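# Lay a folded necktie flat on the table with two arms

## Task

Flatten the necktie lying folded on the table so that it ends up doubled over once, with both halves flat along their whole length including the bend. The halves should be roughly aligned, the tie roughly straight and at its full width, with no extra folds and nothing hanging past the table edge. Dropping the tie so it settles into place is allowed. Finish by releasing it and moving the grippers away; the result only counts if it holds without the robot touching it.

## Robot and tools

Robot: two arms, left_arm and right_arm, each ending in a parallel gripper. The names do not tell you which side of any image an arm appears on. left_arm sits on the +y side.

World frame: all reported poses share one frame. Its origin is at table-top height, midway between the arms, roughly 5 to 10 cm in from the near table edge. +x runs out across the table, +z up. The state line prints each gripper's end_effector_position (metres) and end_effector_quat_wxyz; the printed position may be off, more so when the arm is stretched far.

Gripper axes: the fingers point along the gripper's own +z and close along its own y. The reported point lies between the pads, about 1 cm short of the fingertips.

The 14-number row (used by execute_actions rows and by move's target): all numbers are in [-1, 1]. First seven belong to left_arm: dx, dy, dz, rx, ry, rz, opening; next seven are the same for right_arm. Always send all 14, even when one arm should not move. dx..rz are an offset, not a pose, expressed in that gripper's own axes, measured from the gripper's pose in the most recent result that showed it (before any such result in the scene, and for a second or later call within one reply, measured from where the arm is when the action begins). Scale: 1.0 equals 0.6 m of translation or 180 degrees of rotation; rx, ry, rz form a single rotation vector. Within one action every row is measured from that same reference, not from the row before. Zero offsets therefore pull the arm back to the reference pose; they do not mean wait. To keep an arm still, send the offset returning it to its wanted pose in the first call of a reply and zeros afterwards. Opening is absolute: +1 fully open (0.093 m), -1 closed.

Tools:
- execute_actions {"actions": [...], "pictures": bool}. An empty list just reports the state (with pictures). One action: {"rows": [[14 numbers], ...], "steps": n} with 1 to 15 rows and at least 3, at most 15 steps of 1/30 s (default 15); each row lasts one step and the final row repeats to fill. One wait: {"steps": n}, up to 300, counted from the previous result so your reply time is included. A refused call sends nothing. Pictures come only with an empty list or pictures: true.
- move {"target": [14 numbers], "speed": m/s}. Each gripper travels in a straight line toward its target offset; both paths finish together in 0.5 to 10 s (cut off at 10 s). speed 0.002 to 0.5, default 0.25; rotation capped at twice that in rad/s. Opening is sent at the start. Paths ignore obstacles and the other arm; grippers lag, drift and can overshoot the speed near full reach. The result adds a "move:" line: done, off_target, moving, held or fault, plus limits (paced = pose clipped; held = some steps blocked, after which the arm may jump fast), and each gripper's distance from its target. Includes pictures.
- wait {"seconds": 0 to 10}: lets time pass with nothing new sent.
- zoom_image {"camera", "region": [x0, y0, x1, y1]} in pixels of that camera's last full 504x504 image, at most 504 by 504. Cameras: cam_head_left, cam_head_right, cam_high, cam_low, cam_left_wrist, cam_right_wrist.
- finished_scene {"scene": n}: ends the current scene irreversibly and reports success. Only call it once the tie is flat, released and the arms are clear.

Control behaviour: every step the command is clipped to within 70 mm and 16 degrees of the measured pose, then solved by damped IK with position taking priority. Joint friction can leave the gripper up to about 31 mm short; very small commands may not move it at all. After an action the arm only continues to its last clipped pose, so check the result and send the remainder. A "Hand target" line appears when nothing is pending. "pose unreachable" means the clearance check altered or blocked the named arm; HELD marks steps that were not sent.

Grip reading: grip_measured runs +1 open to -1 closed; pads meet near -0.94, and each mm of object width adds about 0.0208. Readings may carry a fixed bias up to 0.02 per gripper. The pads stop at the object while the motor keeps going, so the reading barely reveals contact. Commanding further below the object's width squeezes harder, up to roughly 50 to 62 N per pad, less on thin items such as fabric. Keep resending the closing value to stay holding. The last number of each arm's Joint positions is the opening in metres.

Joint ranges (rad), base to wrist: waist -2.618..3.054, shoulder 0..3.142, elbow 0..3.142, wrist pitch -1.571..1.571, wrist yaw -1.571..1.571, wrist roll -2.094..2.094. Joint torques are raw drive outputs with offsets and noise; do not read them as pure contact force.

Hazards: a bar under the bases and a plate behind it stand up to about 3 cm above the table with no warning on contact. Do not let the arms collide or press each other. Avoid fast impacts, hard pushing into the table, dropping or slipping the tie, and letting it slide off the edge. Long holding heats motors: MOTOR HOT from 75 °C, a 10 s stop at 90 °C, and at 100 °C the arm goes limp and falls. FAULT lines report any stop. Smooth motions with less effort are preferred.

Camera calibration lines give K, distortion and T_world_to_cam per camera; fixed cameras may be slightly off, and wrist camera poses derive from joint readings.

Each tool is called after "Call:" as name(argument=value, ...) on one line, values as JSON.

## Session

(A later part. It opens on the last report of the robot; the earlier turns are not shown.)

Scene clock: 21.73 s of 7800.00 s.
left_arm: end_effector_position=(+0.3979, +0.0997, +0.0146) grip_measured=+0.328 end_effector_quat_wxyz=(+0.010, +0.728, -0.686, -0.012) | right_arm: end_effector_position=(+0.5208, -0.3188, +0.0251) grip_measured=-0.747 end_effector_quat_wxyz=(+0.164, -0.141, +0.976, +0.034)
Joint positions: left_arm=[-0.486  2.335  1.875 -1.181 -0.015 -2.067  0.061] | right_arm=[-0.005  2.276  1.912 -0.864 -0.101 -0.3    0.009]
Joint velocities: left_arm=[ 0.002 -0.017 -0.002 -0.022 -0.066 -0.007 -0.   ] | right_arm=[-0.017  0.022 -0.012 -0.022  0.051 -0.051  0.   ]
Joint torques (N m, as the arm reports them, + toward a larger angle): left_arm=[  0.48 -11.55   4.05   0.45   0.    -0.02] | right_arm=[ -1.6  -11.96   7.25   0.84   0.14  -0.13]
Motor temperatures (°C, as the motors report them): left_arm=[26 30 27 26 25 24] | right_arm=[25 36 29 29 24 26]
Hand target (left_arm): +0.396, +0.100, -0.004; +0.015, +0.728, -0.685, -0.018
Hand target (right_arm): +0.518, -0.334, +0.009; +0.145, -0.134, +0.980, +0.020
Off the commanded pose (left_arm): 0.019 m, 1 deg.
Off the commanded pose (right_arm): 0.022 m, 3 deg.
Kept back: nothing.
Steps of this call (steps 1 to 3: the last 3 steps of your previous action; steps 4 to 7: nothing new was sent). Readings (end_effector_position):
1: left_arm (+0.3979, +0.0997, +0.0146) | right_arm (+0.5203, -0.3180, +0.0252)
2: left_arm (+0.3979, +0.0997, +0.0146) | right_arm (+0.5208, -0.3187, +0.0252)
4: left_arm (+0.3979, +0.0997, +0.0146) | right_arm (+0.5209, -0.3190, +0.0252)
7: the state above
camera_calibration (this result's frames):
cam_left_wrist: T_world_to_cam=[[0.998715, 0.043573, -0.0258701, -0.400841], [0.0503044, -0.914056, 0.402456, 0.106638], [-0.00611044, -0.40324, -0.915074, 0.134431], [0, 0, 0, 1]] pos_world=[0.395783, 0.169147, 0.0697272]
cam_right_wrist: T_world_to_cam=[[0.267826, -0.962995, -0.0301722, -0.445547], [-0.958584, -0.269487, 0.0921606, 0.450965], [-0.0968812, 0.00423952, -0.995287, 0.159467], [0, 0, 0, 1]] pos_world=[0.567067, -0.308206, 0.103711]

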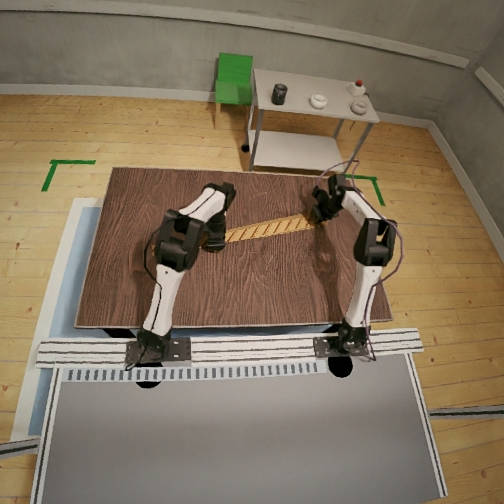

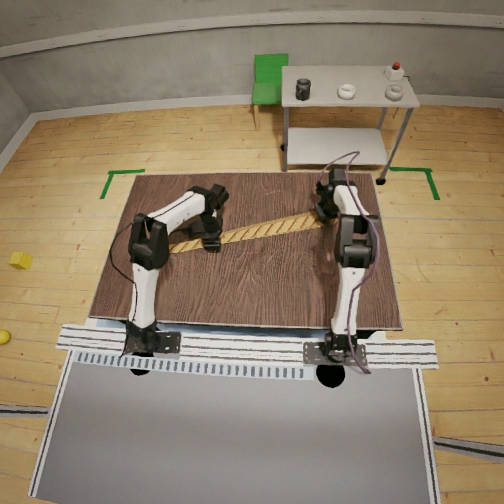

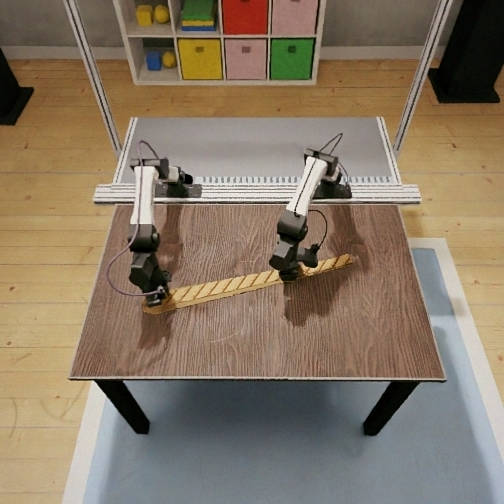

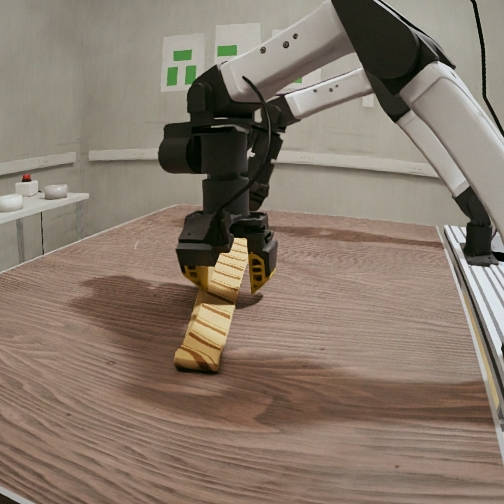

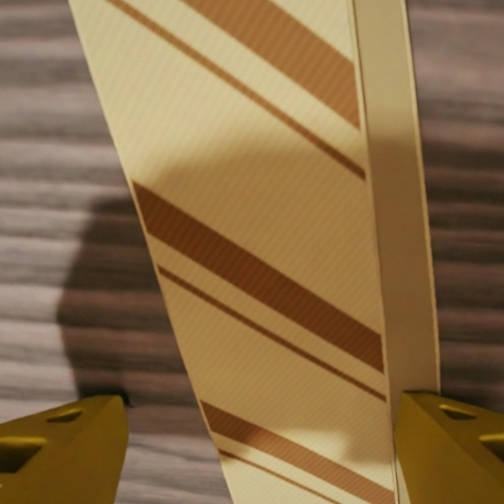

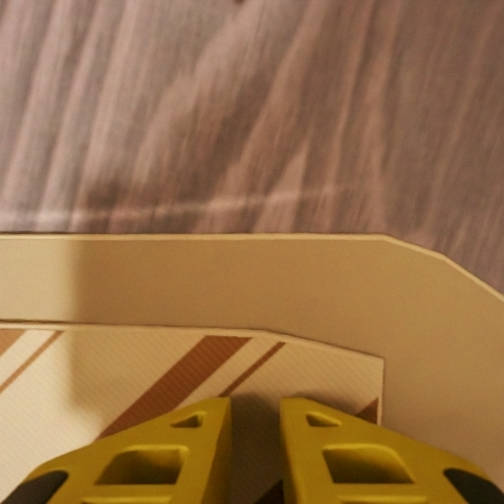

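Call:
execute_actions(actions=[{"rows":[[0,0,0.034,-0.004,0,0,0.33, 0.016,-0.027,0.022,0.008,0.012,0,-0.75],[0,0,0.034,-0.004,0,0,0.33, 0.016,-0.030,0.020,0.008,0.012,0,-0.75],[0,0,0.034,-0.004,0,0,0.33, 0.017,-0.033,0.018,0.008,0.012,0,-0.75],[0,0,0.034,-0.004,0,0,0.33, 0.017,-0.036,0.016,0.008,0.012,0,-0.75],[0,0,0.034,-0.004,0,0,0.33, 0.018,-0.039,0.016,0.008,0.012,0,-0.75],[0,0,0.034,-0.004,0,0,0.33, 0.018,-0.042,0.016,0.008,0.012,0,-0.75],[0,0,0.034,-0.004,0,0,0.33, 0.018,-0.045,0.016,0.008,0.012,0,-0.75],[0,0,0.034,-0.004,0,0,0.33, 0.018,-0.048,0.016,0.008,0.012,0,-0.75]],"steps":12}])

Call:
execute_actions(actions=[{"steps":7}], pictures=true)

Scene clock: 22.33 s of 7800.00 s.
left_arm: end_effector_position=(+0.3980, +0.0996, +0.0146) grip_measured=+0.328 end_effector_quat_wxyz=(+0.010, +0.728, -0.686, -0.012) | right_arm: end_effector_position=(+0.5249, -0.3295, +0.0255) grip_measured=-0.747 end_effector_quat_wxyz=(+0.167, -0.145, +0.975, +0.034)
Joint positions: left_arm=[-0.486  2.335  1.875 -1.18  -0.015 -2.067  0.061] | right_arm=[-0.028  2.291  1.936 -0.871 -0.11  -0.331  0.009]
Joint velocities: left_arm=[ 0.002  0.007  0.007  0.007 -0.125  0.022  0.001] | right_arm=[-0.139  0.066  0.1   -0.022  0.007 -0.037 -0.   ]
Joint torques (N m, as the arm reports them, + toward a larger angle): left_arm=[  0.45 -11.55   3.64   0.5    0.    -0.02] | right_arm=[ -1.56 -12.58   7.23   0.76   0.12  -0.12]
Motor temperatures (°C, as the motors report them): left_arm=[26 30 27 26 25 24] | right_arm=[25 36 29 29 24 26]
Steps of this call (steps 1 to 9: nothing new was sent; steps 10 to 18: the first 9 steps of this action). Readings (end_effector_position):
10: left_arm (+0.3980, +0.0996, +0.0146) | right_arm (+0.5208, -0.3188, +0.0251)
11: left_arm (+0.3980, +0.0996, +0.0146) | right_arm (+0.5210, -0.3189, +0.0253)
13: left_arm (+0.3980, +0.0996, +0.0146) | right_arm (+0.5216, -0.3201, +0.0255)
17: left_arm (+0.3980, +0.0996, +0.0146) | right_arm (+0.5241, -0.3271, +0.0255)
18: the state above

Scene clock: 22.57 s of 7800.00 s.
left_arm: end_effector_position=(+0.3980, +0.0996, +0.0146) grip_measured=+0.328 end_effector_quat_wxyz=(+0.010, +0.728, -0.686, -0.012) | right_arm: end_effector_position=(+0.5265, -0.3353, +0.0258) grip_measured=-0.747 end_effector_quat_wxyz=(+0.169, -0.144, +0.974, +0.032)
Joint positions: left_arm=[-0.486  2.335  1.875 -1.18  -0.015 -2.067  0.061] | right_arm=[-0.039  2.295  1.944 -0.871 -0.111 -0.34   0.009]
Joint velocities: left_arm=[ 0.007 -0.012  0.002  0.037  0.022 -0.051  0.   ] | right_arm=[-0.007 -0.017  0.007 -0.051 -0.037 -0.007 -0.001]
Joint torques (N m, as the arm reports them, + toward a larger angle): left_arm=[  0.47 -11.55   3.67   0.5    0.    -0.02] | right_arm=[ -1.19 -12.54   7.34   0.77   0.13  -0.12]
Motor temperatures (°C, as the motors report them): left_arm=[26 30 27 26 25 24] | right_arm=[25 36 29 29 24 26]
Hand target (left_arm): +0.396, +0.100, -0.005; +0.015, +0.728, -0.685, -0.017
Hand target (right_arm): +0.522, -0.348, +0.012; +0.147, -0.140, +0.979, +0.020
Off the commanded pose (left_arm): 0.020 m, 1 deg.
Off the commanded pose (right_arm): 0.019 m, 3 deg.
Kept back: nothing.
Steps of this call (steps 1 to 3: the last 3 steps of your previous action; steps 4 to 7: nothing new was sent). Readings (end_effector_position):
1: left_arm (+0.3980, +0.0996, +0.0146) | right_arm (+0.5256, -0.3317, +0.0257)
2: left_arm (+0.3980, +0.0996, +0.0146) | right_arm (+0.5259, -0.3335, +0.0257)
4: left_arm (+0.3980, +0.0996, +0.0146) | right_arm (+0.5264, -0.3351, +0.0256)
7: the state above
camera_calibration (this result's frames):
cam_left_wrist: T_world_to_cam=[[0.998724, 0.0435791, -0.0255318, -0.400932], [0.0501746, -0.913991, 0.402621, 0.106642], [-0.00578999, -0.403388, -0.915011, 0.134299], [0, 0, 0, 1]] pos_world=[0.395847, 0.169117, 0.0697125]
cam_right_wrist: T_world_to_cam=[[0.274283, -0.961379, -0.0227826, -0.465936], [-0.957872, -0.275227, 0.0820459, 0.449864], [-0.0851476, -0.000680963, -0.996368, 0.152919], [0, 0, 0, 1]] pos_world=[0.571731, -0.324023, 0.104839]

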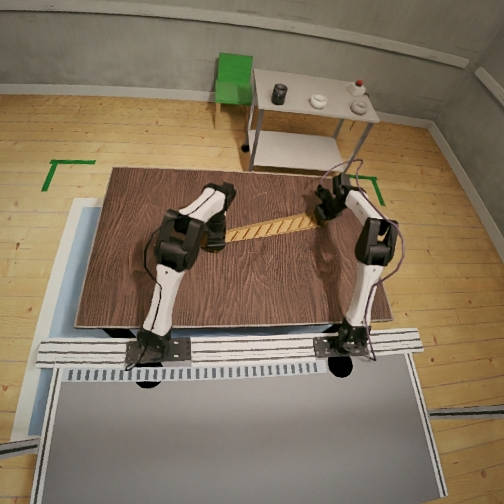

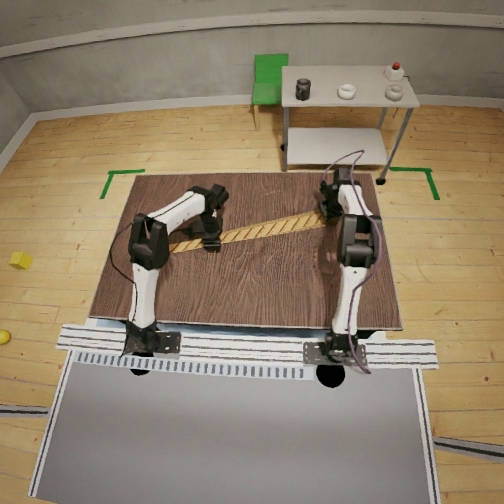

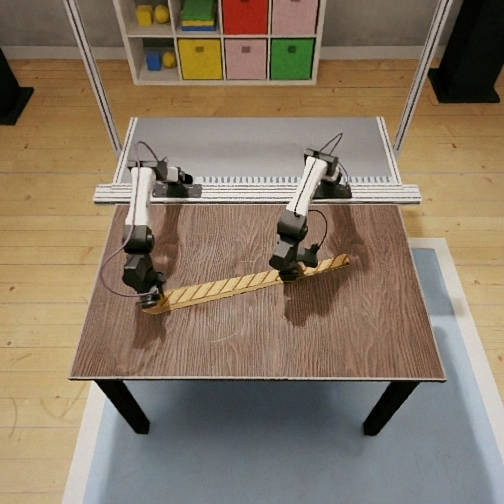

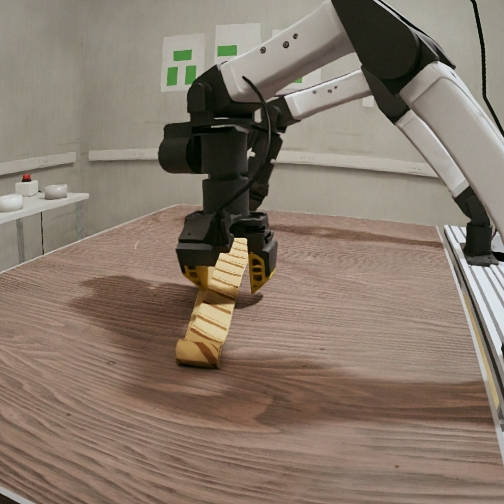

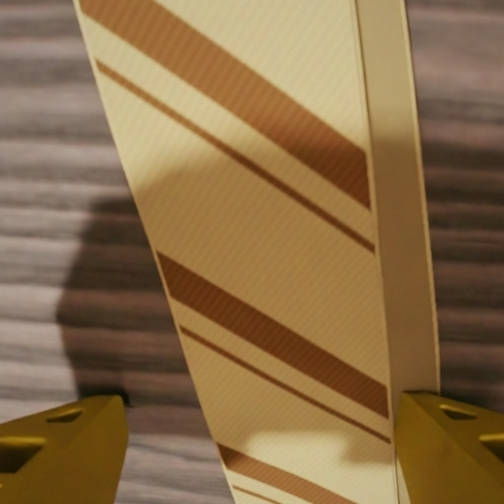

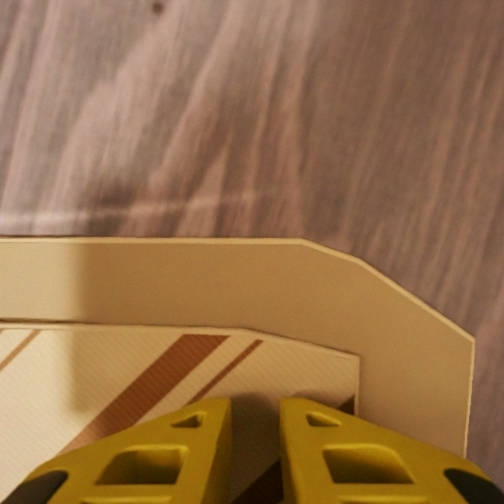

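Call:
execute_actions(actions=[{"rows":[[0,0,0.034,-0.004,0,0,0.33, 0.012,-0.024,0.018,0.008,0.012,0,-0.75],[0,0,0.034,-0.004,0,0,0.33, 0.010,-0.027,0.018,0.008,0.012,0,-0.75],[0,0,0.034,-0.004,0,0,0.33, 0.008,-0.030,0.019,0.008,0.012,0,-0.75],[0,0,0.034,-0.004,0,0,0.33, 0.007,-0.033,0.019,0.008,0.012,0,-0.75],[0,0,0.034,-0.004,0,0,0.33, 0.006,-0.036,0.020,0.008,0.012,0,-0.75],[0,0,0.034,-0.004,0,0,0.33, 0.005,-0.039,0.020,0.008,0.012,0,-0.75],[0,0,0.034,-0.004,0,0,0.33, 0.004,-0.042,0.021,0.008,0.012,0,-0.75],[0,0,0.034,-0.004,0,0,0.33, 0.003,-0.045,0.021,0.008,0.012,0,-0.75]],"steps":12}])

Call:
execute_actions(actions=[{"steps":7}], pictures=true)

Scene clock: 23.20 s of 7800.00 s.
left_arm: end_effector_position=(+0.3981, +0.0995, +0.0146) grip_measured=+0.328 end_effector_quat_wxyz=(+0.010, +0.728, -0.686, -0.012) | right_arm: end_effector_position=(+0.5372, -0.3428, +0.0262) grip_measured=-0.747 end_effector_quat_wxyz=(+0.169, -0.148, +0.974, +0.030)
Joint positions: left_arm=[-0.486  2.335  1.875 -1.18  -0.015 -2.067  0.061] | right_arm=[-0.053  2.347  2.038 -0.913 -0.114 -0.362  0.009]
Joint velocities: left_arm=[-0.022 -0.007  0.007 -0.037  0.022 -0.022  0.001] | right_arm=[-0.085  0.139  0.227  0.022  0.037 -0.095 -0.001]
Joint torques (N m, as the arm reports them, + toward a larger angle): left_arm=[  0.45 -11.56   3.66   0.5    0.01  -0.02] | right_arm=[ -1.49 -13.05   7.28   0.89   0.09  -0.11]
Motor temperatures (°C, as the motors report them): left_arm=[26 31 27 26 25 24] | right_arm=[25 36 30 29 24 26]
Steps of this call (steps 1 to 10: nothing new was sent; steps 11 to 19: the first 9 steps of this action). Readings (end_effector_position):
11: left_arm (+0.3980, +0.0996, +0.0146) | right_arm (+0.5268, -0.3353, +0.0258)
12: left_arm (+0.3980, +0.0996, +0.0146) | right_arm (+0.5279, -0.3354, +0.0259)
14: left_arm (+0.3981, +0.0996, +0.0146) | right_arm (+0.5306, -0.3363, +0.0259)
18: left_arm (+0.3981, +0.0995, +0.0146) | right_arm (+0.5358, -0.3413, +0.0258)
19: the state above

Scene clock: 23.43 s of 7800.00 s.
left_arm: end_effector_position=(+0.3981, +0.0995, +0.0146) grip_measured=+0.328 end_effector_quat_wxyz=(+0.010, +0.728, -0.686, -0.012) | right_arm: end_effector_position=(+0.5395, -0.3472, +0.0261) grip_measured=-0.747 end_effector_quat_wxyz=(+0.171, -0.148, +0.974, +0.029)
Joint positions: left_arm=[-0.486  2.335  1.875 -1.18  -0.015 -2.067  0.061] | right_arm=[-0.061  2.357  2.055 -0.917 -0.114 -0.368  0.009]
Joint velocities: left_arm=[-0.007  0.007 -0.017 -0.037  0.051 -0.037 -0.   ] | right_arm=[-0.002 -0.012  0.012  0.022  0.022 -0.022 -0.   ]
Joint torques (N m, as the arm reports them, + toward a larger angle): left_arm=[  0.46 -11.54   3.65   0.5    0.    -0.02] | right_arm=[ -1.29 -13.02   7.44   0.83   0.09  -0.11]
Motor temperatures (°C, as the motors report them): left_arm=[26 31 27 26 25 24] | right_arm=[25 36 30 29 24 26]
Hand target (left_arm): +0.396, +0.100, -0.005; +0.015, +0.728, -0.685, -0.017
Hand target (right_arm): +0.536, -0.360, +0.013; +0.153, -0.143, +0.978, +0.017
Off the commanded pose (left_arm): 0.020 m, 1 deg.
Off the commanded pose (right_arm): 0.019 m, 3 deg.
Kept back: nothing.
Steps of this call (steps 1 to 3: the last 3 steps of your previous action; steps 4 to 7: nothing new was sent). Readings (end_effector_position):
1: left_arm (+0.3981, +0.0995, +0.0146) | right_arm (+0.5382, -0.3445, +0.0262)
2: left_arm (+0.3981, +0.0995, +0.0146) | right_arm (+0.5388, -0.3458, +0.0260)
4: left_arm (+0.3981, +0.0995, +0.0146) | right_arm (+0.5394, -0.3469, +0.0261)
7: the state above
camera_calibration (this result's frames):
cam_left_wrist: T_world_to_cam=[[0.99874, 0.0435913, -0.0248553, -0.401113], [0.0499147, -0.91386, 0.402949, 0.10665], [-0.00514914, -0.403682, -0.914885, 0.134036], [0, 0, 0, 1]] pos_world=[0.395975, 0.169056, 0.0696832]
cam_right_wrist: T_world_to_cam=[[0.280251, -0.95981, -0.0149482, -0.483799], [-0.956521, -0.280534, 0.0798032, 0.456515], [-0.0807894, -0.0080667, -0.996699, 0.149432], [0, 0, 0, 1]] pos_world=[0.584324, -0.335082, 0.105275]

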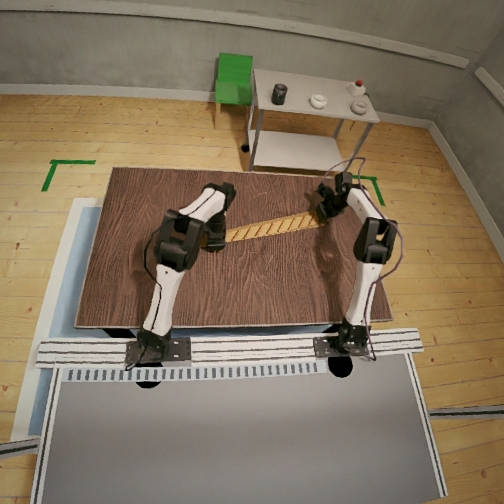

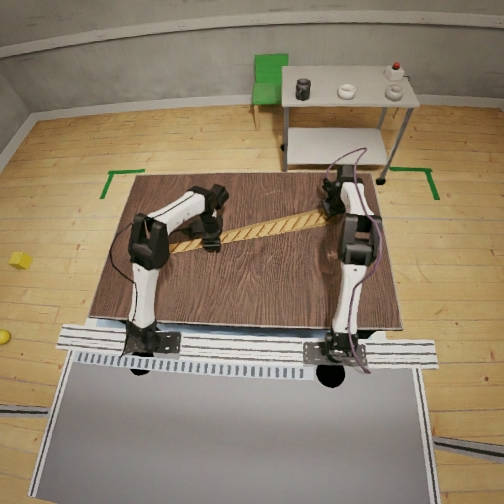

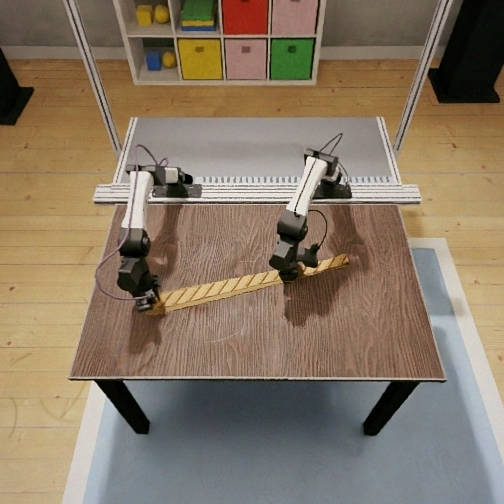

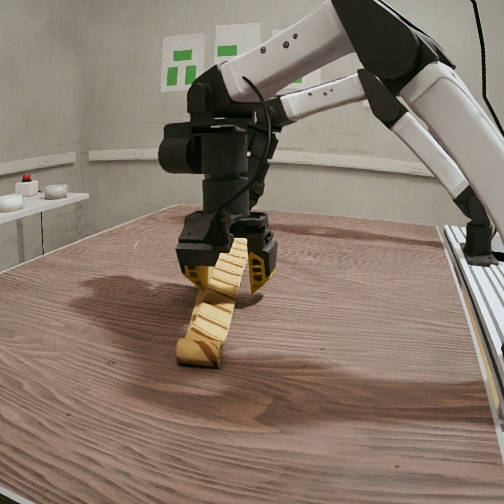

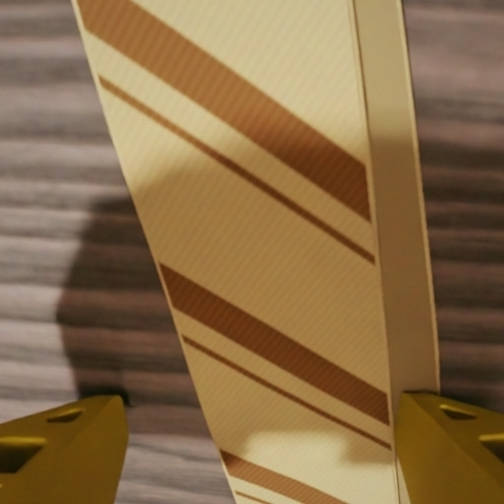

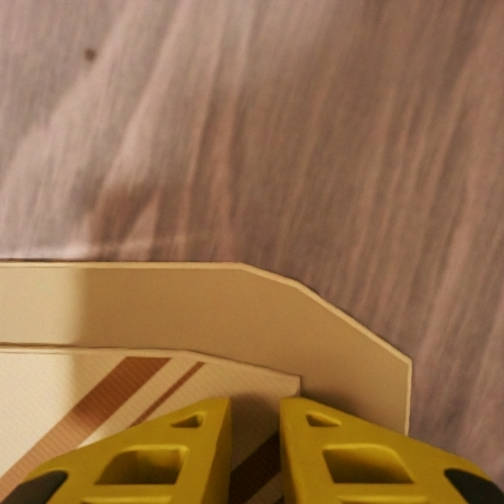

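Call:
execute_actions(actions=[{"rows":[[0,0,0.034,-0.004,0,0,0.33, 0.004,-0.008,0.008,0.004,0.012,0,-0.75],[0,0,0.034,-0.004,0,0,0.33, 0.002,0,-0.006,0.004,0.012,0,-0.75],[0,0,0.034,-0.004,0,0,0.33, 0,0.002,-0.018,0.004,0.014,0,-0.75],[0,0,0.034,-0.004,0,0,0.33, 0,0.006,-0.026,0.004,0.016,0,-0.75],[0,0,0.034,-0.004,0,0,0.33, 0.001,0.012,-0.030,0.004,0.018,0,-0.75],[0,0,0.034,-0.004,0,0,0.33, 0.002,0.019,-0.032,0.004,0.02,0,-0.75],[0,0,0.034,-0.004,0,0,0.33, 0.003,0.026,-0.032,0.004,0.02,0,-0.75],[0,0,0.034,-0.004,0,0,0.33, 0.004,0.033,-0.032,0.004,0.02,0,-0.75],[0,0,0.034,-0.004,0,0,0.33, 0.005,0.039,-0.030,0.004,0.02,0,-0.75],[0,0,0.034,-0.004,0,0,0.33, 0.006,0.044,-0.028,0.004,0.02,0,-0.75],[0,0,0.034,-0.004,0,0,0.33, 0.007,0.047,-0.024,0.004,0.02,0,-0.75]],"steps":15}])

Call:
execute_actions(actions=[{"steps":6}], pictures=true)

Scene clock: 24.13 s of 7800.00 s.
left_arm: end_effector_position=(+0.3981, +0.0995, +0.0146) grip_measured=+0.328 end_effector_quat_wxyz=(+0.010, +0.728, -0.686, -0.012) | right_arm: end_effector_position=(+0.5300, -0.3328, +0.0364) grip_measured=-0.747 end_effector_quat_wxyz=(+0.149, -0.149, +0.977, +0.022)
Joint positions: left_arm=[-0.486  2.335  1.875 -1.18  -0.015 -2.067  0.061] | right_arm=[-0.024  2.347  2.089 -1.    -0.079 -0.34   0.009]
Joint velocities: left_arm=[ 0.012  0.007 -0.002 -0.007 -0.022 -0.081  0.001] | right_arm=[ 0.217 -0.095 -0.193 -0.007  0.007  0.11  -0.   ]
Joint torques (N m, as the arm reports them, + toward a larger angle): left_arm=[  0.45 -11.54   3.68   0.5    0.    -0.02] | right_arm=[  0.82 -16.92   5.77   0.81  -0.04   0.03]
Motor temperatures (°C, as the motors report them): left_arm=[26 31 27 26 25 24] | right_arm=[25 37 30 29 24 26]
Steps of this call (steps 1 to 9: nothing new was sent; steps 10 to 21: the first 12 steps of this action). Readings (end_effector_position):
10: left_arm (+0.3981, +0.0995, +0.0146) | right_arm (+0.5397, -0.3472, +0.0268)
11: left_arm (+0.3981, +0.0995, +0.0146) | right_arm (+0.5409, -0.3476, +0.0280)
13: left_arm (+0.3981, +0.0995, +0.0146) | right_arm (+0.5400, -0.3489, +0.0308)
17: left_arm (+0.3981, +0.0995, +0.0146) | right_arm (+0.5355, -0.3463, +0.0353)
21: the state above

Scene clock: 24.33 s of 7800.00 s.
left_arm: end_effector_position=(+0.3981, +0.0995, +0.0146) grip_measured=+0.328 end_effector_quat_wxyz=(+0.010, +0.728, -0.686, -0.012) | right_arm: end_effector_position=(+0.5271, -0.3219, +0.0342) grip_measured=-0.747 end_effector_quat_wxyz=(+0.144, -0.154, +0.977, +0.025)
Joint positions: left_arm=[-0.486  2.335  1.875 -1.18  -0.015 -2.067  0.061] | right_arm=[-0.003  2.343  2.076 -1.    -0.078 -0.328  0.009]
Joint velocities: left_arm=[-0.017 -0.007  0.002  0.022  0.022  0.007  0.   ] | right_arm=[-0.017 -0.012 -0.012 -0.022 -0.037 -0.007 -0.   ]
Joint torques (N m, as the arm reports them, + toward a larger angle): left_arm=[  0.47 -11.54   3.67   0.5    0.01  -0.02] | right_arm=[  0.33 -17.16   5.74   0.79  -0.06  -0.01]
Motor temperatures (°C, as the motors report them): left_arm=[26 31 27 26 25 24] | right_arm=[25 37 30 29 24 26]
Hand target (left_arm): +0.397, +0.100, -0.005; +0.015, +0.728, -0.685, -0.017
Hand target (right_arm): +0.523, -0.323, +0.039; +0.141, -0.148, +0.979, +0.019
Off the commanded pose (left_arm): 0.020 m, 1 deg.
Off the commanded pose (right_arm): 0.006 m, 1 deg.
Kept back: nothing.
Steps of this call (steps 1 to 3: the last 3 steps of your previous action; steps 4 to 6: nothing new was sent). Readings (end_effector_position):
1: left_arm (+0.3981, +0.0995, +0.0146) | right_arm (+0.5291, -0.3289, +0.0361)
2: left_arm (+0.3981, +0.0995, +0.0146) | right_arm (+0.5284, -0.3259, +0.0358)
4: left_arm (+0.3981, +0.0995, +0.0146) | right_arm (+0.5277, -0.3222, +0.0349)
6: the state above
camera_calibration (this result's frames):
cam_left_wrist: T_world_to_cam=[[0.99874, 0.0435913, -0.0248553, -0.401113], [0.0499147, -0.91386, 0.402949, 0.10665], [-0.00514914, -0.403682, -0.914885, 0.134036], [0, 0, 0, 1]] pos_world=[0.395975, 0.169056, 0.0696832]
cam_right_wrist: T_world_to_cam=[[0.289001, -0.957252, -0.0121078, -0.459841], [-0.94809, -0.287942, 0.134961, 0.442417], [-0.132678, -0.0275244, -0.990777, 0.17761], [0, 0, 0, 1]] pos_world=[0.575911, -0.307904, 0.110696]

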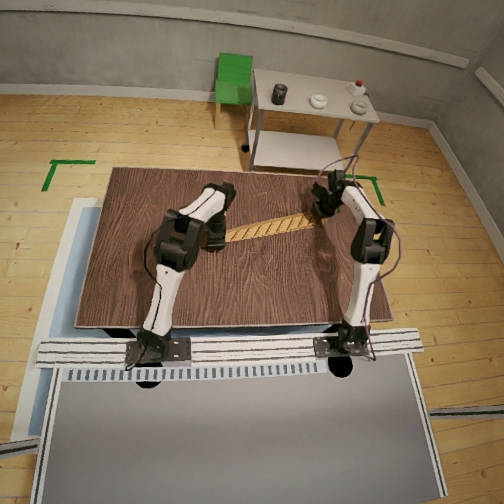

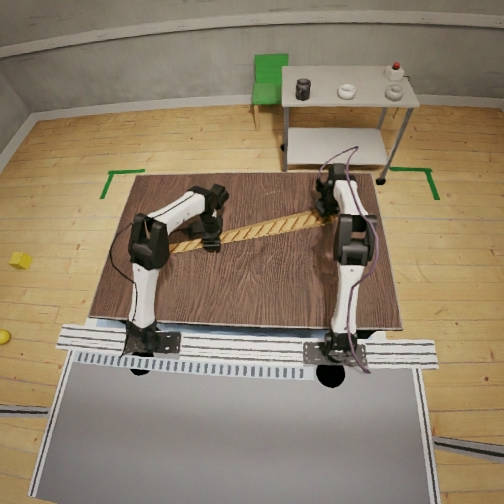

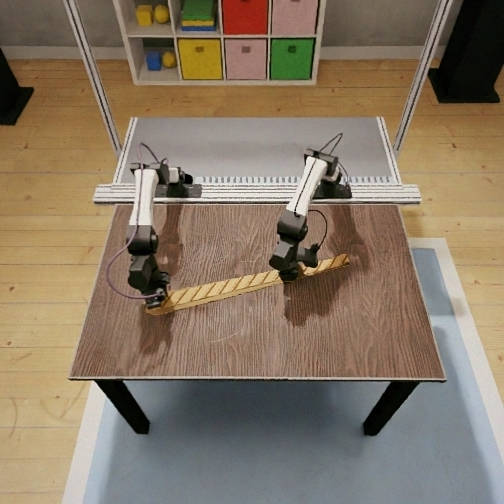

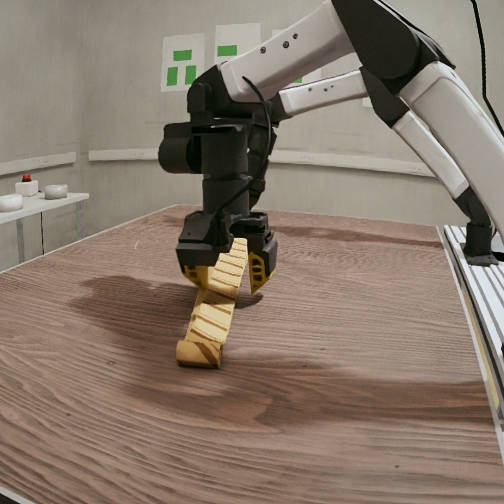

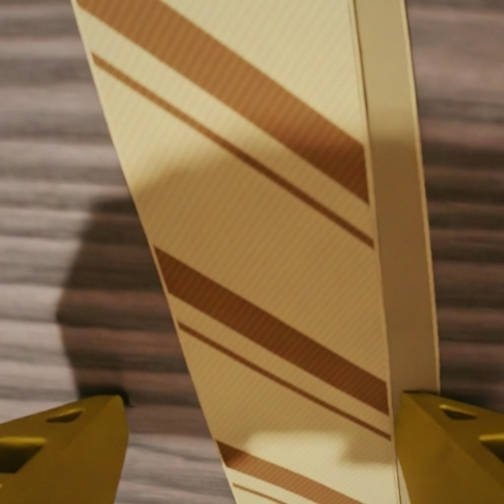

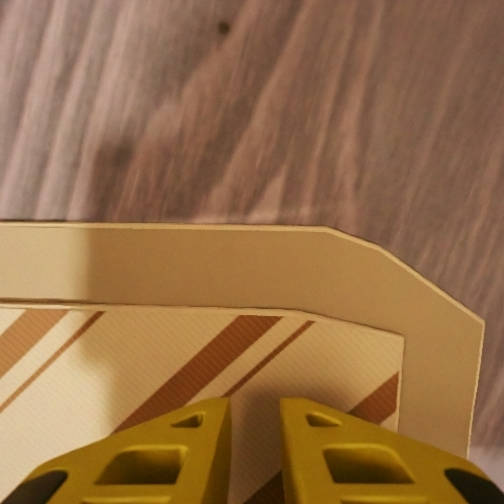

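Call:
execute_actions(actions=[{"rows":[[0,0,0.036,-0.004,0,0,0.33, 0.004,0,0.006,0,0,0,-0.75],[0,0,0.036,-0.004,0,0,0.33, 0.007,0,0.012,0,0,0,-0.75],[0,0,0.036,-0.004,0,0,0.33, 0.009,0,0.018,0,0,0,-0.75],[0,0,0.036,-0.004,0,0,0.33, 0.011,0,0.023,0,0,0,-0.75],[0,0,0.036,-0.004,0,0,0.33, 0.013,0,0.028,0,0,0,-0.75],[0,0,0.036,-0.004,0,0,0.33, 0.015,0,0.033,0,0,0,-0.75],[0,0,0.036,-0.004,0,0,0.33, 0.017,0,0.038,0,0,0,-0.75],[0,0,0.036,-0.004,0,0,0.33, 0.019,-0.003,0.043,0,0,0,-0.75],[0,0,0.036,-0.004,0,0,0.33, 0.021,-0.006,0.047,0,0,0,-0.75]],"steps":11}])

Call:
execute_actions(actions=[{"rows":[[0,0,0.036,-0.004,0,0,0.33, 0.018,-0.012,0.030,0.004,0.008,0,-0.75],[0,0,0.036,-0.004,0,0,0.33, 0.019,-0.017,0.030,0.004,0.008,0,-0.75],[0,0,0.036,-0.004,0,0,0.33, 0.020,-0.022,0.030,0.004,0.008,0,-0.75],[0,0,0.036,-0.004,0,0,0.33, 0.021,-0.026,0.030,0.004,0.008,0,-0.75],[0,0,0.036,-0.004,0,0,0.33, 0.022,-0.030,0.030,0.004,0.008,0,-0.75],[0,0,0.036,-0.004,0,0,0.33, 0.022,-0.034,0.030,0.004,0.008,0,-0.75],[0,0,0.036,-0.004,0,0,0.33, 0.023,-0.038,0.029,0.004,0.008,0,-0.75],[0,0,0.036,-0.004,0,0,0.33, 0.023,-0.042,0.028,0.004,0.008,0,-0.75],[0,0,0.036,-0.004,0,0,0.33, 0.024,-0.046,0.027,0.004,0.008,0,-0.75],[0,0,0.036,-0.004,0,0,0.33, 0.024,-0.050,0.026,0.004,0.008,0,-0.75],[0,0,0.036,-0.004,0,0,0.33, 0.025,-0.054,0.025,0.004,0.008,0,-0.75],[0,0,0.036,-0.004,0,0,0.33, 0.025,-0.057,0.024,0.004,0.008,0,-0.75]],"steps":15}])

Call:
execute_actions(actions=[{"steps":7}], pictures=true)

Scene clock: 24.93 s of 7800.00 s.
left_arm: end_effector_position=(+0.3981, +0.0996, +0.0143) grip_measured=+0.328 end_effector_quat_wxyz=(+0.010, +0.728, -0.686, -0.011) | right_arm: end_effector_position=(+0.5269, -0.3224, +0.0245) grip_measured=-0.747 end_effector_quat_wxyz=(+0.149, -0.151, +0.977, +0.022)
Joint positions: left_arm=[-0.486  2.332  1.869 -1.174 -0.015 -2.067  0.061] | right_arm=[-0.003  2.333  2.016 -0.94  -0.073 -0.325  0.009]
Joint velocities: left_arm=[-0.002 -0.007 -0.007  0.066 -0.037 -0.007  0.   ] | right_arm=[-0.017 -0.037 -0.212  0.271 -0.037 -0.037  0.   ]
Joint torques (N m, as the arm reports them, + toward a larger angle): left_arm=[  0.45 -11.23   3.92   0.48   0.01  -0.03] | right_arm=[ -0.46 -14.01   4.35   0.96  -0.24  -0.08]
Motor temperatures (°C, as the motors report them): left_arm=[26 31 27 26 25 24] | right_arm=[25 37 30 29 24 26]
Steps of this call (steps 1 to 10: nothing new was sent; steps 11 to 18: the first 8 steps of this action). Readings (end_effector_position):
11: left_arm (+0.3979, +0.0996, +0.0142) | right_arm (+0.5272, -0.3226, +0.0339)
12: left_arm (+0.3979, +0.0996, +0.0143) | right_arm (+0.5272, -0.3226, +0.0326)
14: left_arm (+0.3980, +0.0996, +0.0143) | right_arm (+0.5265, -0.3225, +0.0278)
18: the state above

Scene clock: 25.43 s of 7800.00 s.
left_arm: end_effector_position=(+0.3981, +0.0996, +0.0142) grip_measured=+0.328 end_effector_quat_wxyz=(+0.009, +0.728, -0.686, -0.009) | right_arm: end_effector_position=(+0.5297, -0.3336, +0.0254) grip_measured=-0.747 end_effector_quat_wxyz=(+0.162, -0.159, +0.973, +0.033)
Joint positions: left_arm=[-0.486  2.329  1.863 -1.168 -0.015 -2.067  0.061] | right_arm=[-0.036  2.326  2.002 -0.913 -0.113 -0.366  0.009]
Joint velocities: left_arm=[-0.002 -0.012 -0.002  0.007 -0.007  0.007  0.   ] | right_arm=[-0.11  -0.012 -0.007 -0.022 -0.154 -0.183 -0.   ]
Joint torques (N m, as the arm reports them, + toward a larger angle): left_arm=[  0.47 -11.16   3.91   0.51   0.    -0.02] | right_arm=[ -2.23 -11.74   7.31   0.85   0.3   -0.12]
Motor temperatures (°C, as the motors report them): left_arm=[26 31 27 26 25 24] | right_arm=[25 37 30 29 24 26]
Off your previous action's commanded pose (left_arm): 0.021 m, 1 deg at its last step (step 3 of this call).
Off your previous action's commanded pose (right_arm): 0.021 m, 1 deg at its last step (step 3 of this call).
Steps of this call (steps 1 to 3: the last 3 steps of your previous action; steps 4 to 15: the first 12 steps of this action, its rows measured from where the robot was after step 3). Readings (end_effector_position):
3: left_arm (+0.3980, +0.0996, +0.0142) | right_arm (+0.5271, -0.3226, +0.0242)
4: left_arm (+0.3980, +0.0996, +0.0143) | right_arm (+0.5272, -0.3227, +0.0243)
5: left_arm (+0.3980, +0.0996, +0.0144) | right_arm (+0.5273, -0.3231, +0.0243)
7: left_arm (+0.3980, +0.0996, +0.0142) | right_arm (+0.5273, -0.3236, +0.0244)
11: left_arm (+0.3980, +0.0996, +0.0142) | right_arm (+0.5289, -0.3271, +0.0250)
15: the state above

Scene clock: 25.67 s of 7800.00 s.
left_arm: end_effector_position=(+0.3980, +0.0996, +0.0142) grip_measured=+0.328 end_effector_quat_wxyz=(+0.009, +0.728, -0.686, -0.009) | right_arm: end_effector_position=(+0.5306, -0.3401, +0.0252) grip_measured=-0.747 end_effector_quat_wxyz=(+0.164, -0.159, +0.973, +0.033)
Joint positions: left_arm=[-0.486  2.329  1.863 -1.168 -0.015 -2.067  0.061] | right_arm=[-0.051  2.33   2.007 -0.912 -0.12  -0.381  0.009]
Joint velocities: left_arm=[-0.012  0.017  0.002 -0.022 -0.051  0.007 -0.   ] | right_arm=[-0.007 -0.022 -0.017  0.007  0.022 -0.081 -0.   ]
Joint torques (N m, as the arm reports them, + toward a larger angle): left_arm=[  0.46 -11.15   3.91   0.51   0.    -0.02] | right_arm=[ -1.73 -11.95   7.     0.86   0.24  -0.12]
Motor temperatures (°C, as the motors report them): left_arm=[26 31 27 26 25 24] | right_arm=[25 37 30 29 24 26]
Hand target (left_arm): +0.396, +0.100, -0.007; +0.015, +0.728, -0.685, -0.016
Hand target (right_arm): +0.527, -0.358, +0.006; +0.141, -0.152, +0.978, +0.015
Off the commanded pose (left_arm): 0.022 m, 1 deg.
Off the commanded pose (right_arm): 0.027 m, 4 deg.
Kept back: nothing.
Steps of this call (steps 1 to 3: the last 3 steps of your previous action; steps 4 to 7: nothing new was sent). Readings (end_effector_position):
1: left_arm (+0.3980, +0.0996, +0.0141) | right_arm (+0.5298, -0.3355, +0.0255)
2: left_arm (+0.3980, +0.0996, +0.0142) | right_arm (+0.5299, -0.3373, +0.0255)
4: left_arm (+0.3980, +0.0996, +0.0142) | right_arm (+0.5303, -0.3399, +0.0251)
7: the state above
camera_calibration (this result's frames):
cam_left_wrist: T_world_to_cam=[[0.998849, 0.0436902, -0.0197812, -0.401099], [0.0479585, -0.912877, 0.405408, 0.107489], [-0.000345415, -0.40589, -0.913922, 0.132057], [0, 0, 0, 1]] pos_world=[0.395528, 0.169249, 0.0691782]
cam_right_wrist: T_world_to_cam=[[0.302473, -0.952909, -0.0217977, -0.483871], [-0.948501, -0.303174, 0.0918244, 0.437802], [-0.0941088, -0.00709921, -0.995537, 0.155256], [0, 0, 0, 1]] pos_world=[0.576225, -0.327253, 0.103814]

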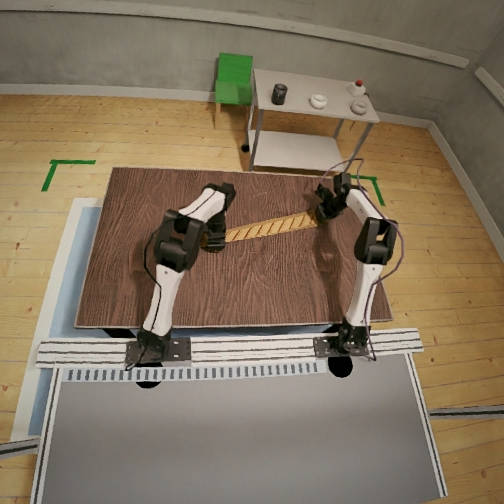

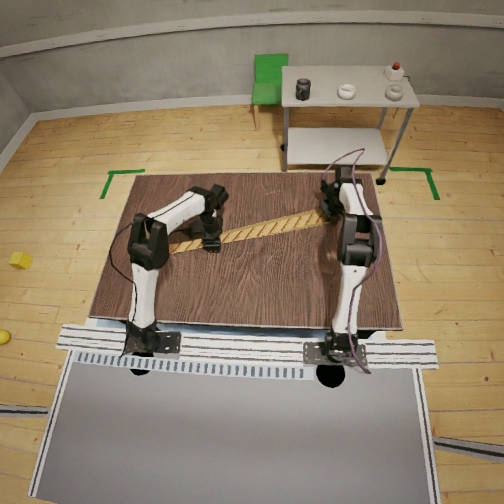

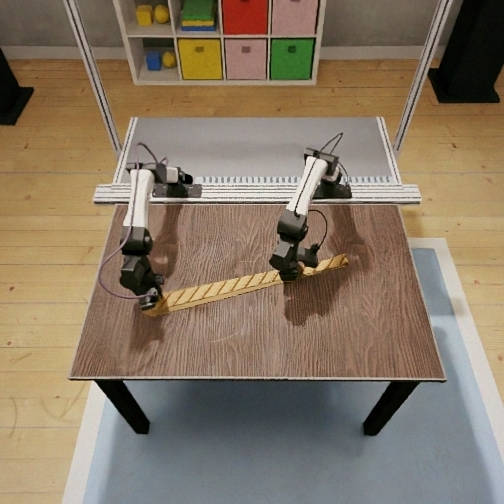

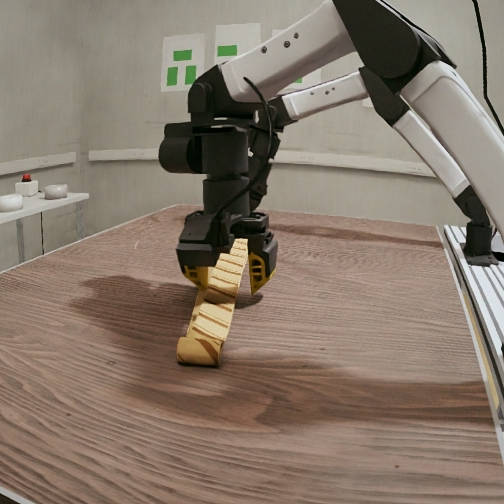

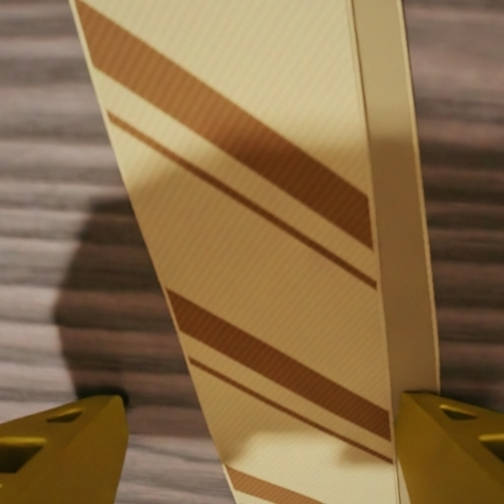

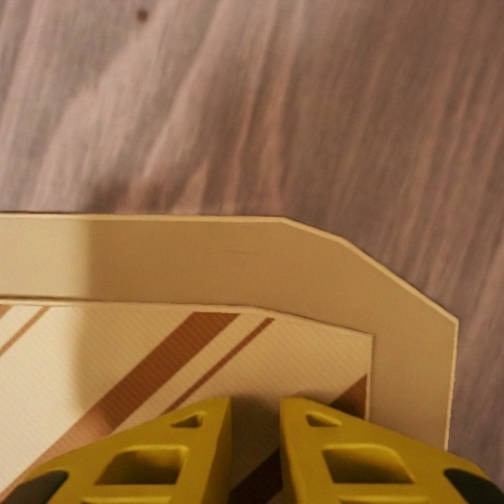

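Call:
execute_actions(actions=[{"rows":[[0,0,0.036,-0.004,0,0,0.33, 0.018,-0.022,0.020,0.004,0.008,0,-0.75],[0,0,0.036,-0.004,0,0,0.33, 0.016,-0.020,0.016,0.004,0.008,0,-0.75],[0,0,0.036,-0.004,0,0,0.33, 0.014,-0.018,0.013,0.004,0.008,0,-0.75],[0,0,0.036,-0.004,0,0,0.33, 0.013,-0.017,0.010,0.004,0.008,0,-0.75],[0,0,0.036,-0.004,0,0,0.33, 0.012,-0.016,0.008,0.004,0.008,0,-0.75],[0,0,0.036,-0.004,0,0,0.33, 0.011,-0.015,0.006,0.004,0.008,0,-0.75],[0,0,0.036,-0.004,0,0,0.33, 0.010,-0.014,0.004,0.004,0.008,0,-0.75],[0,0,0.036,-0.004,0,0,0.33, 0.009,-0.013,0.002,0.004,0.008,0,-0.75],[0,0,0.036,-0.004,0,0,0.33, 0.008,-0.012,0.000,0.004,0.008,0,-0.75],[0,0,0.036,-0.004,0,0,0.33, 0.007,-0.011,-0.002,0.004,0.008,0,-0.75],[0,0,0.036,-0.004,0,0,0.33, 0.006,-0.010,-0.005,0.004,0.008,0,-0.75],[0,0,0.036,-0.004,0,0,0.33, 0.005,-0.008,-0.008,0.004,0.008,0,-0.75],[0,0,0.036,-0.004,0,0,0.33, 0.004,-0.006,-0.012,0.004,0.008,0,-0.75],[0,0,0.036,-0.004,0,0,0.33, 0.003,-0.003,-0.016,0.004,0.008,0,-0.75],[0,0,0.036,-0.004,0,0,0.33, 0.002,0,-0.020,0.004,0.008,0,-0.75]],"steps":15}])

Call:
execute_actions(actions=[{"steps":7}], pictures=true)

Scene clock: 26.40 s of 7800.00 s.
left_arm: end_effector_position=(+0.3981, +0.0996, +0.0142) grip_measured=+0.328 end_effector_quat_wxyz=(+0.009, +0.728, -0.686, -0.009) | right_arm: end_effector_position=(+0.5299, -0.3400, +0.0275) grip_measured=-0.747 end_effector_quat_wxyz=(+0.163, -0.163, +0.973, +0.035)
Joint positions: left_arm=[-0.486  2.329  1.863 -1.168 -0.015 -2.067  0.061] | right_arm=[-0.052  2.33   2.017 -0.927 -0.123 -0.389  0.009]
Joint velocities: left_arm=[-0.002  0.002  0.002 -0.022  0.007  0.051 -0.001] | right_arm=[ 0.007  0.022  0.012 -0.095  0.037 -0.022  0.   ]
Joint torques (N m, as the arm reports them, + toward a larger angle): left_arm=[  0.46 -11.37   3.5    0.55   0.    -0.02] | right_arm=[ -0.33 -14.83   8.05   0.75  -0.07  -0.05]
Motor temperatures (°C, as the motors report them): left_arm=[26 31 27 26 25 24] | right_arm=[25 37 30 29 24 26]
Steps of this call (steps 1 to 10: nothing new was sent; steps 11 to 22: the first 12 steps of this action). Readings (end_effector_position):
11: left_arm (+0.3980, +0.0996, +0.0142) | right_arm (+0.5306, -0.3397, +0.0252)
12: left_arm (+0.3981, +0.0996, +0.0142) | right_arm (+0.5306, -0.3397, +0.0252)
14: left_arm (+0.3981, +0.0996, +0.0142) | right_arm (+0.5306, -0.3395, +0.0253)
18: left_arm (+0.3981, +0.0996, +0.0142) | right_arm (+0.5305, -0.3395, +0.0264)
22: the state above

Scene clock: 26.63 s of 7800.00 s.
left_arm: end_effector_position=(+0.3981, +0.0996, +0.0142) grip_measured=+0.328 end_effector_quat_wxyz=(+0.009, +0.728, -0.686, -0.009) | right_arm: end_effector_position=(+0.5258, -0.3415, +0.0271) grip_measured=-0.747 end_effector_quat_wxyz=(+0.153, -0.161, +0.975, +0.032)
Joint positions: left_arm=[-0.486  2.329  1.863 -1.168 -0.015 -2.067  0.061] | right_arm=[-0.052  2.33   2.021 -0.949 -0.113 -0.387  0.009]
Joint velocities: left_arm=[-0.007 -0.007 -0.022  0.007  0.037 -0.037  0.001] | right_arm=[ 0.002  0.007  0.017 -0.051  0.022 -0.066 -0.   ]
Joint torques (N m, as the arm reports them, + toward a larger angle): left_arm=[  0.46 -11.35   3.49   0.55   0.    -0.03] | right_arm=[  0.39 -16.17   7.96   0.73  -0.06   0.  ]
Motor temperatures (°C, as the motors report them): left_arm=[26 31 27 26 25 24] | right_arm=[25 37 30 29 24 26]
Hand target (left_arm): +0.396, +0.100, -0.007; +0.014, +0.728, -0.685, -0.014
Hand target (right_arm): +0.526, -0.342, +0.036; +0.153, -0.159, +0.975, +0.025
Off the commanded pose (left_arm): 0.022 m, 1 deg.
Off the commanded pose (right_arm): 0.009 m, 1 deg.
Kept back: nothing.
Steps of this call (steps 1 to 3: the last 3 steps of your previous action; steps 4 to 7: nothing new was sent). Readings (end_effector_position):
1: left_arm (+0.3981, +0.0996, +0.0142) | right_arm (+0.5293, -0.3404, +0.0276)
2: left_arm (+0.3981, +0.0996, +0.0142) | right_arm (+0.5287, -0.3407, +0.0276)
4: left_arm (+0.3981, +0.0996, +0.0142) | right_arm (+0.5273, -0.3412, +0.0275)
7: the state above
camera_calibration (this result's frames):
cam_left_wrist: T_world_to_cam=[[0.998856, 0.0436973, -0.0194429, -0.401189], [0.0478276, -0.912811, 0.405572, 0.107494], [-0.0000253328, -0.406037, -0.913856, 0.131925], [0, 0, 0, 1]] pos_world=[0.395593, 0.169219, 0.069164]
cam_right_wrist: T_world_to_cam=[[0.305892, -0.951825, -0.0214142, -0.485075], [-0.945, -0.30628, 0.114752, 0.429174], [-0.115783, -0.0148653, -0.993163, 0.165383], [0, 0, 0, 1]] pos_world=[0.573098, -0.327801, 0.104616]

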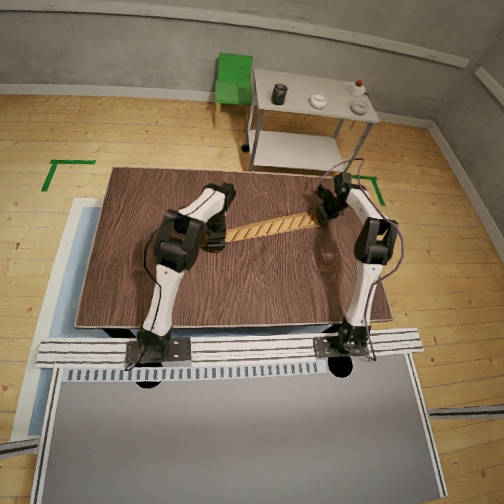

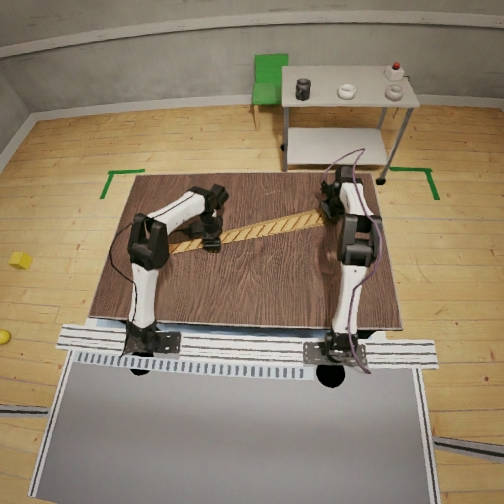

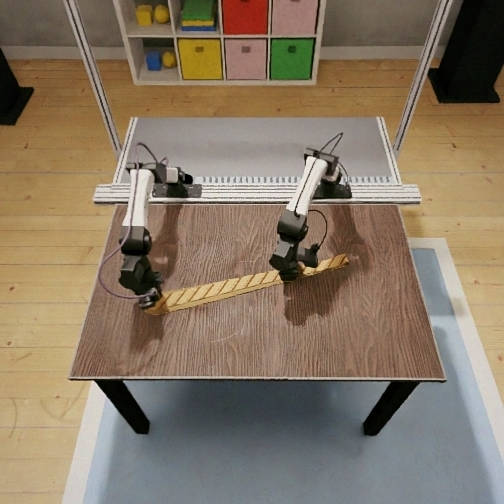

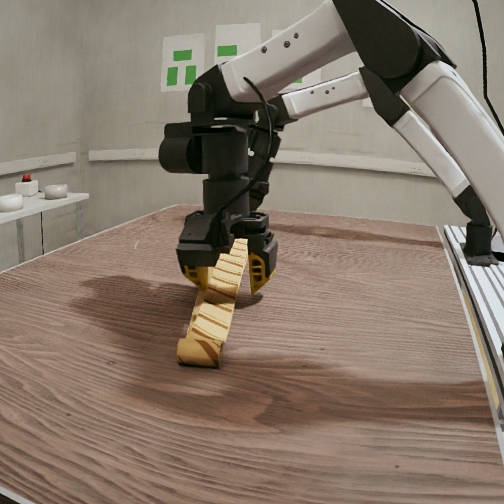

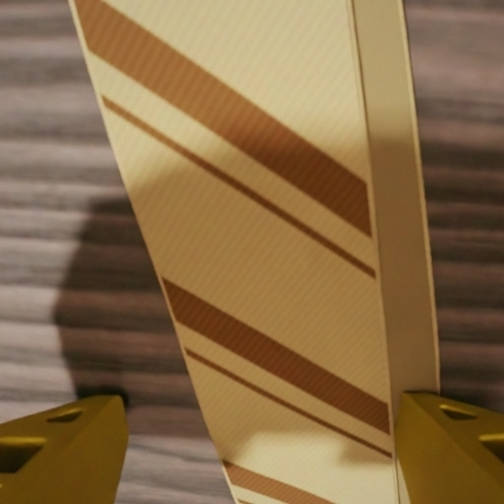

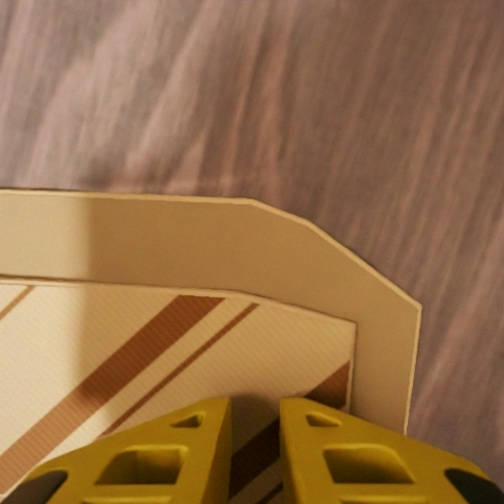

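Call:
zoom_image(camera="cam_low", region=[150, 280, 260, 390])

Call:
zoom_image(camera="cam_high", region=[290, 240, 370, 290])

Region (150, 280, 260, 390) of cam_low's 504x504 image, scaled by 4.582, with more detail than that image has.

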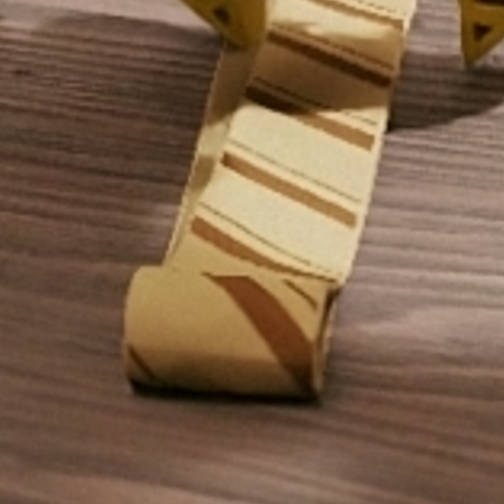

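Region (290, 240, 370, 290) of cam_high's 504x504 image, scaled by 6.300, with more detail than that image has; it fills the top 315 rows of this view, and the rest is white.

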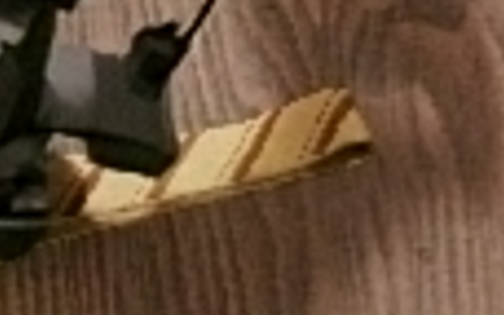

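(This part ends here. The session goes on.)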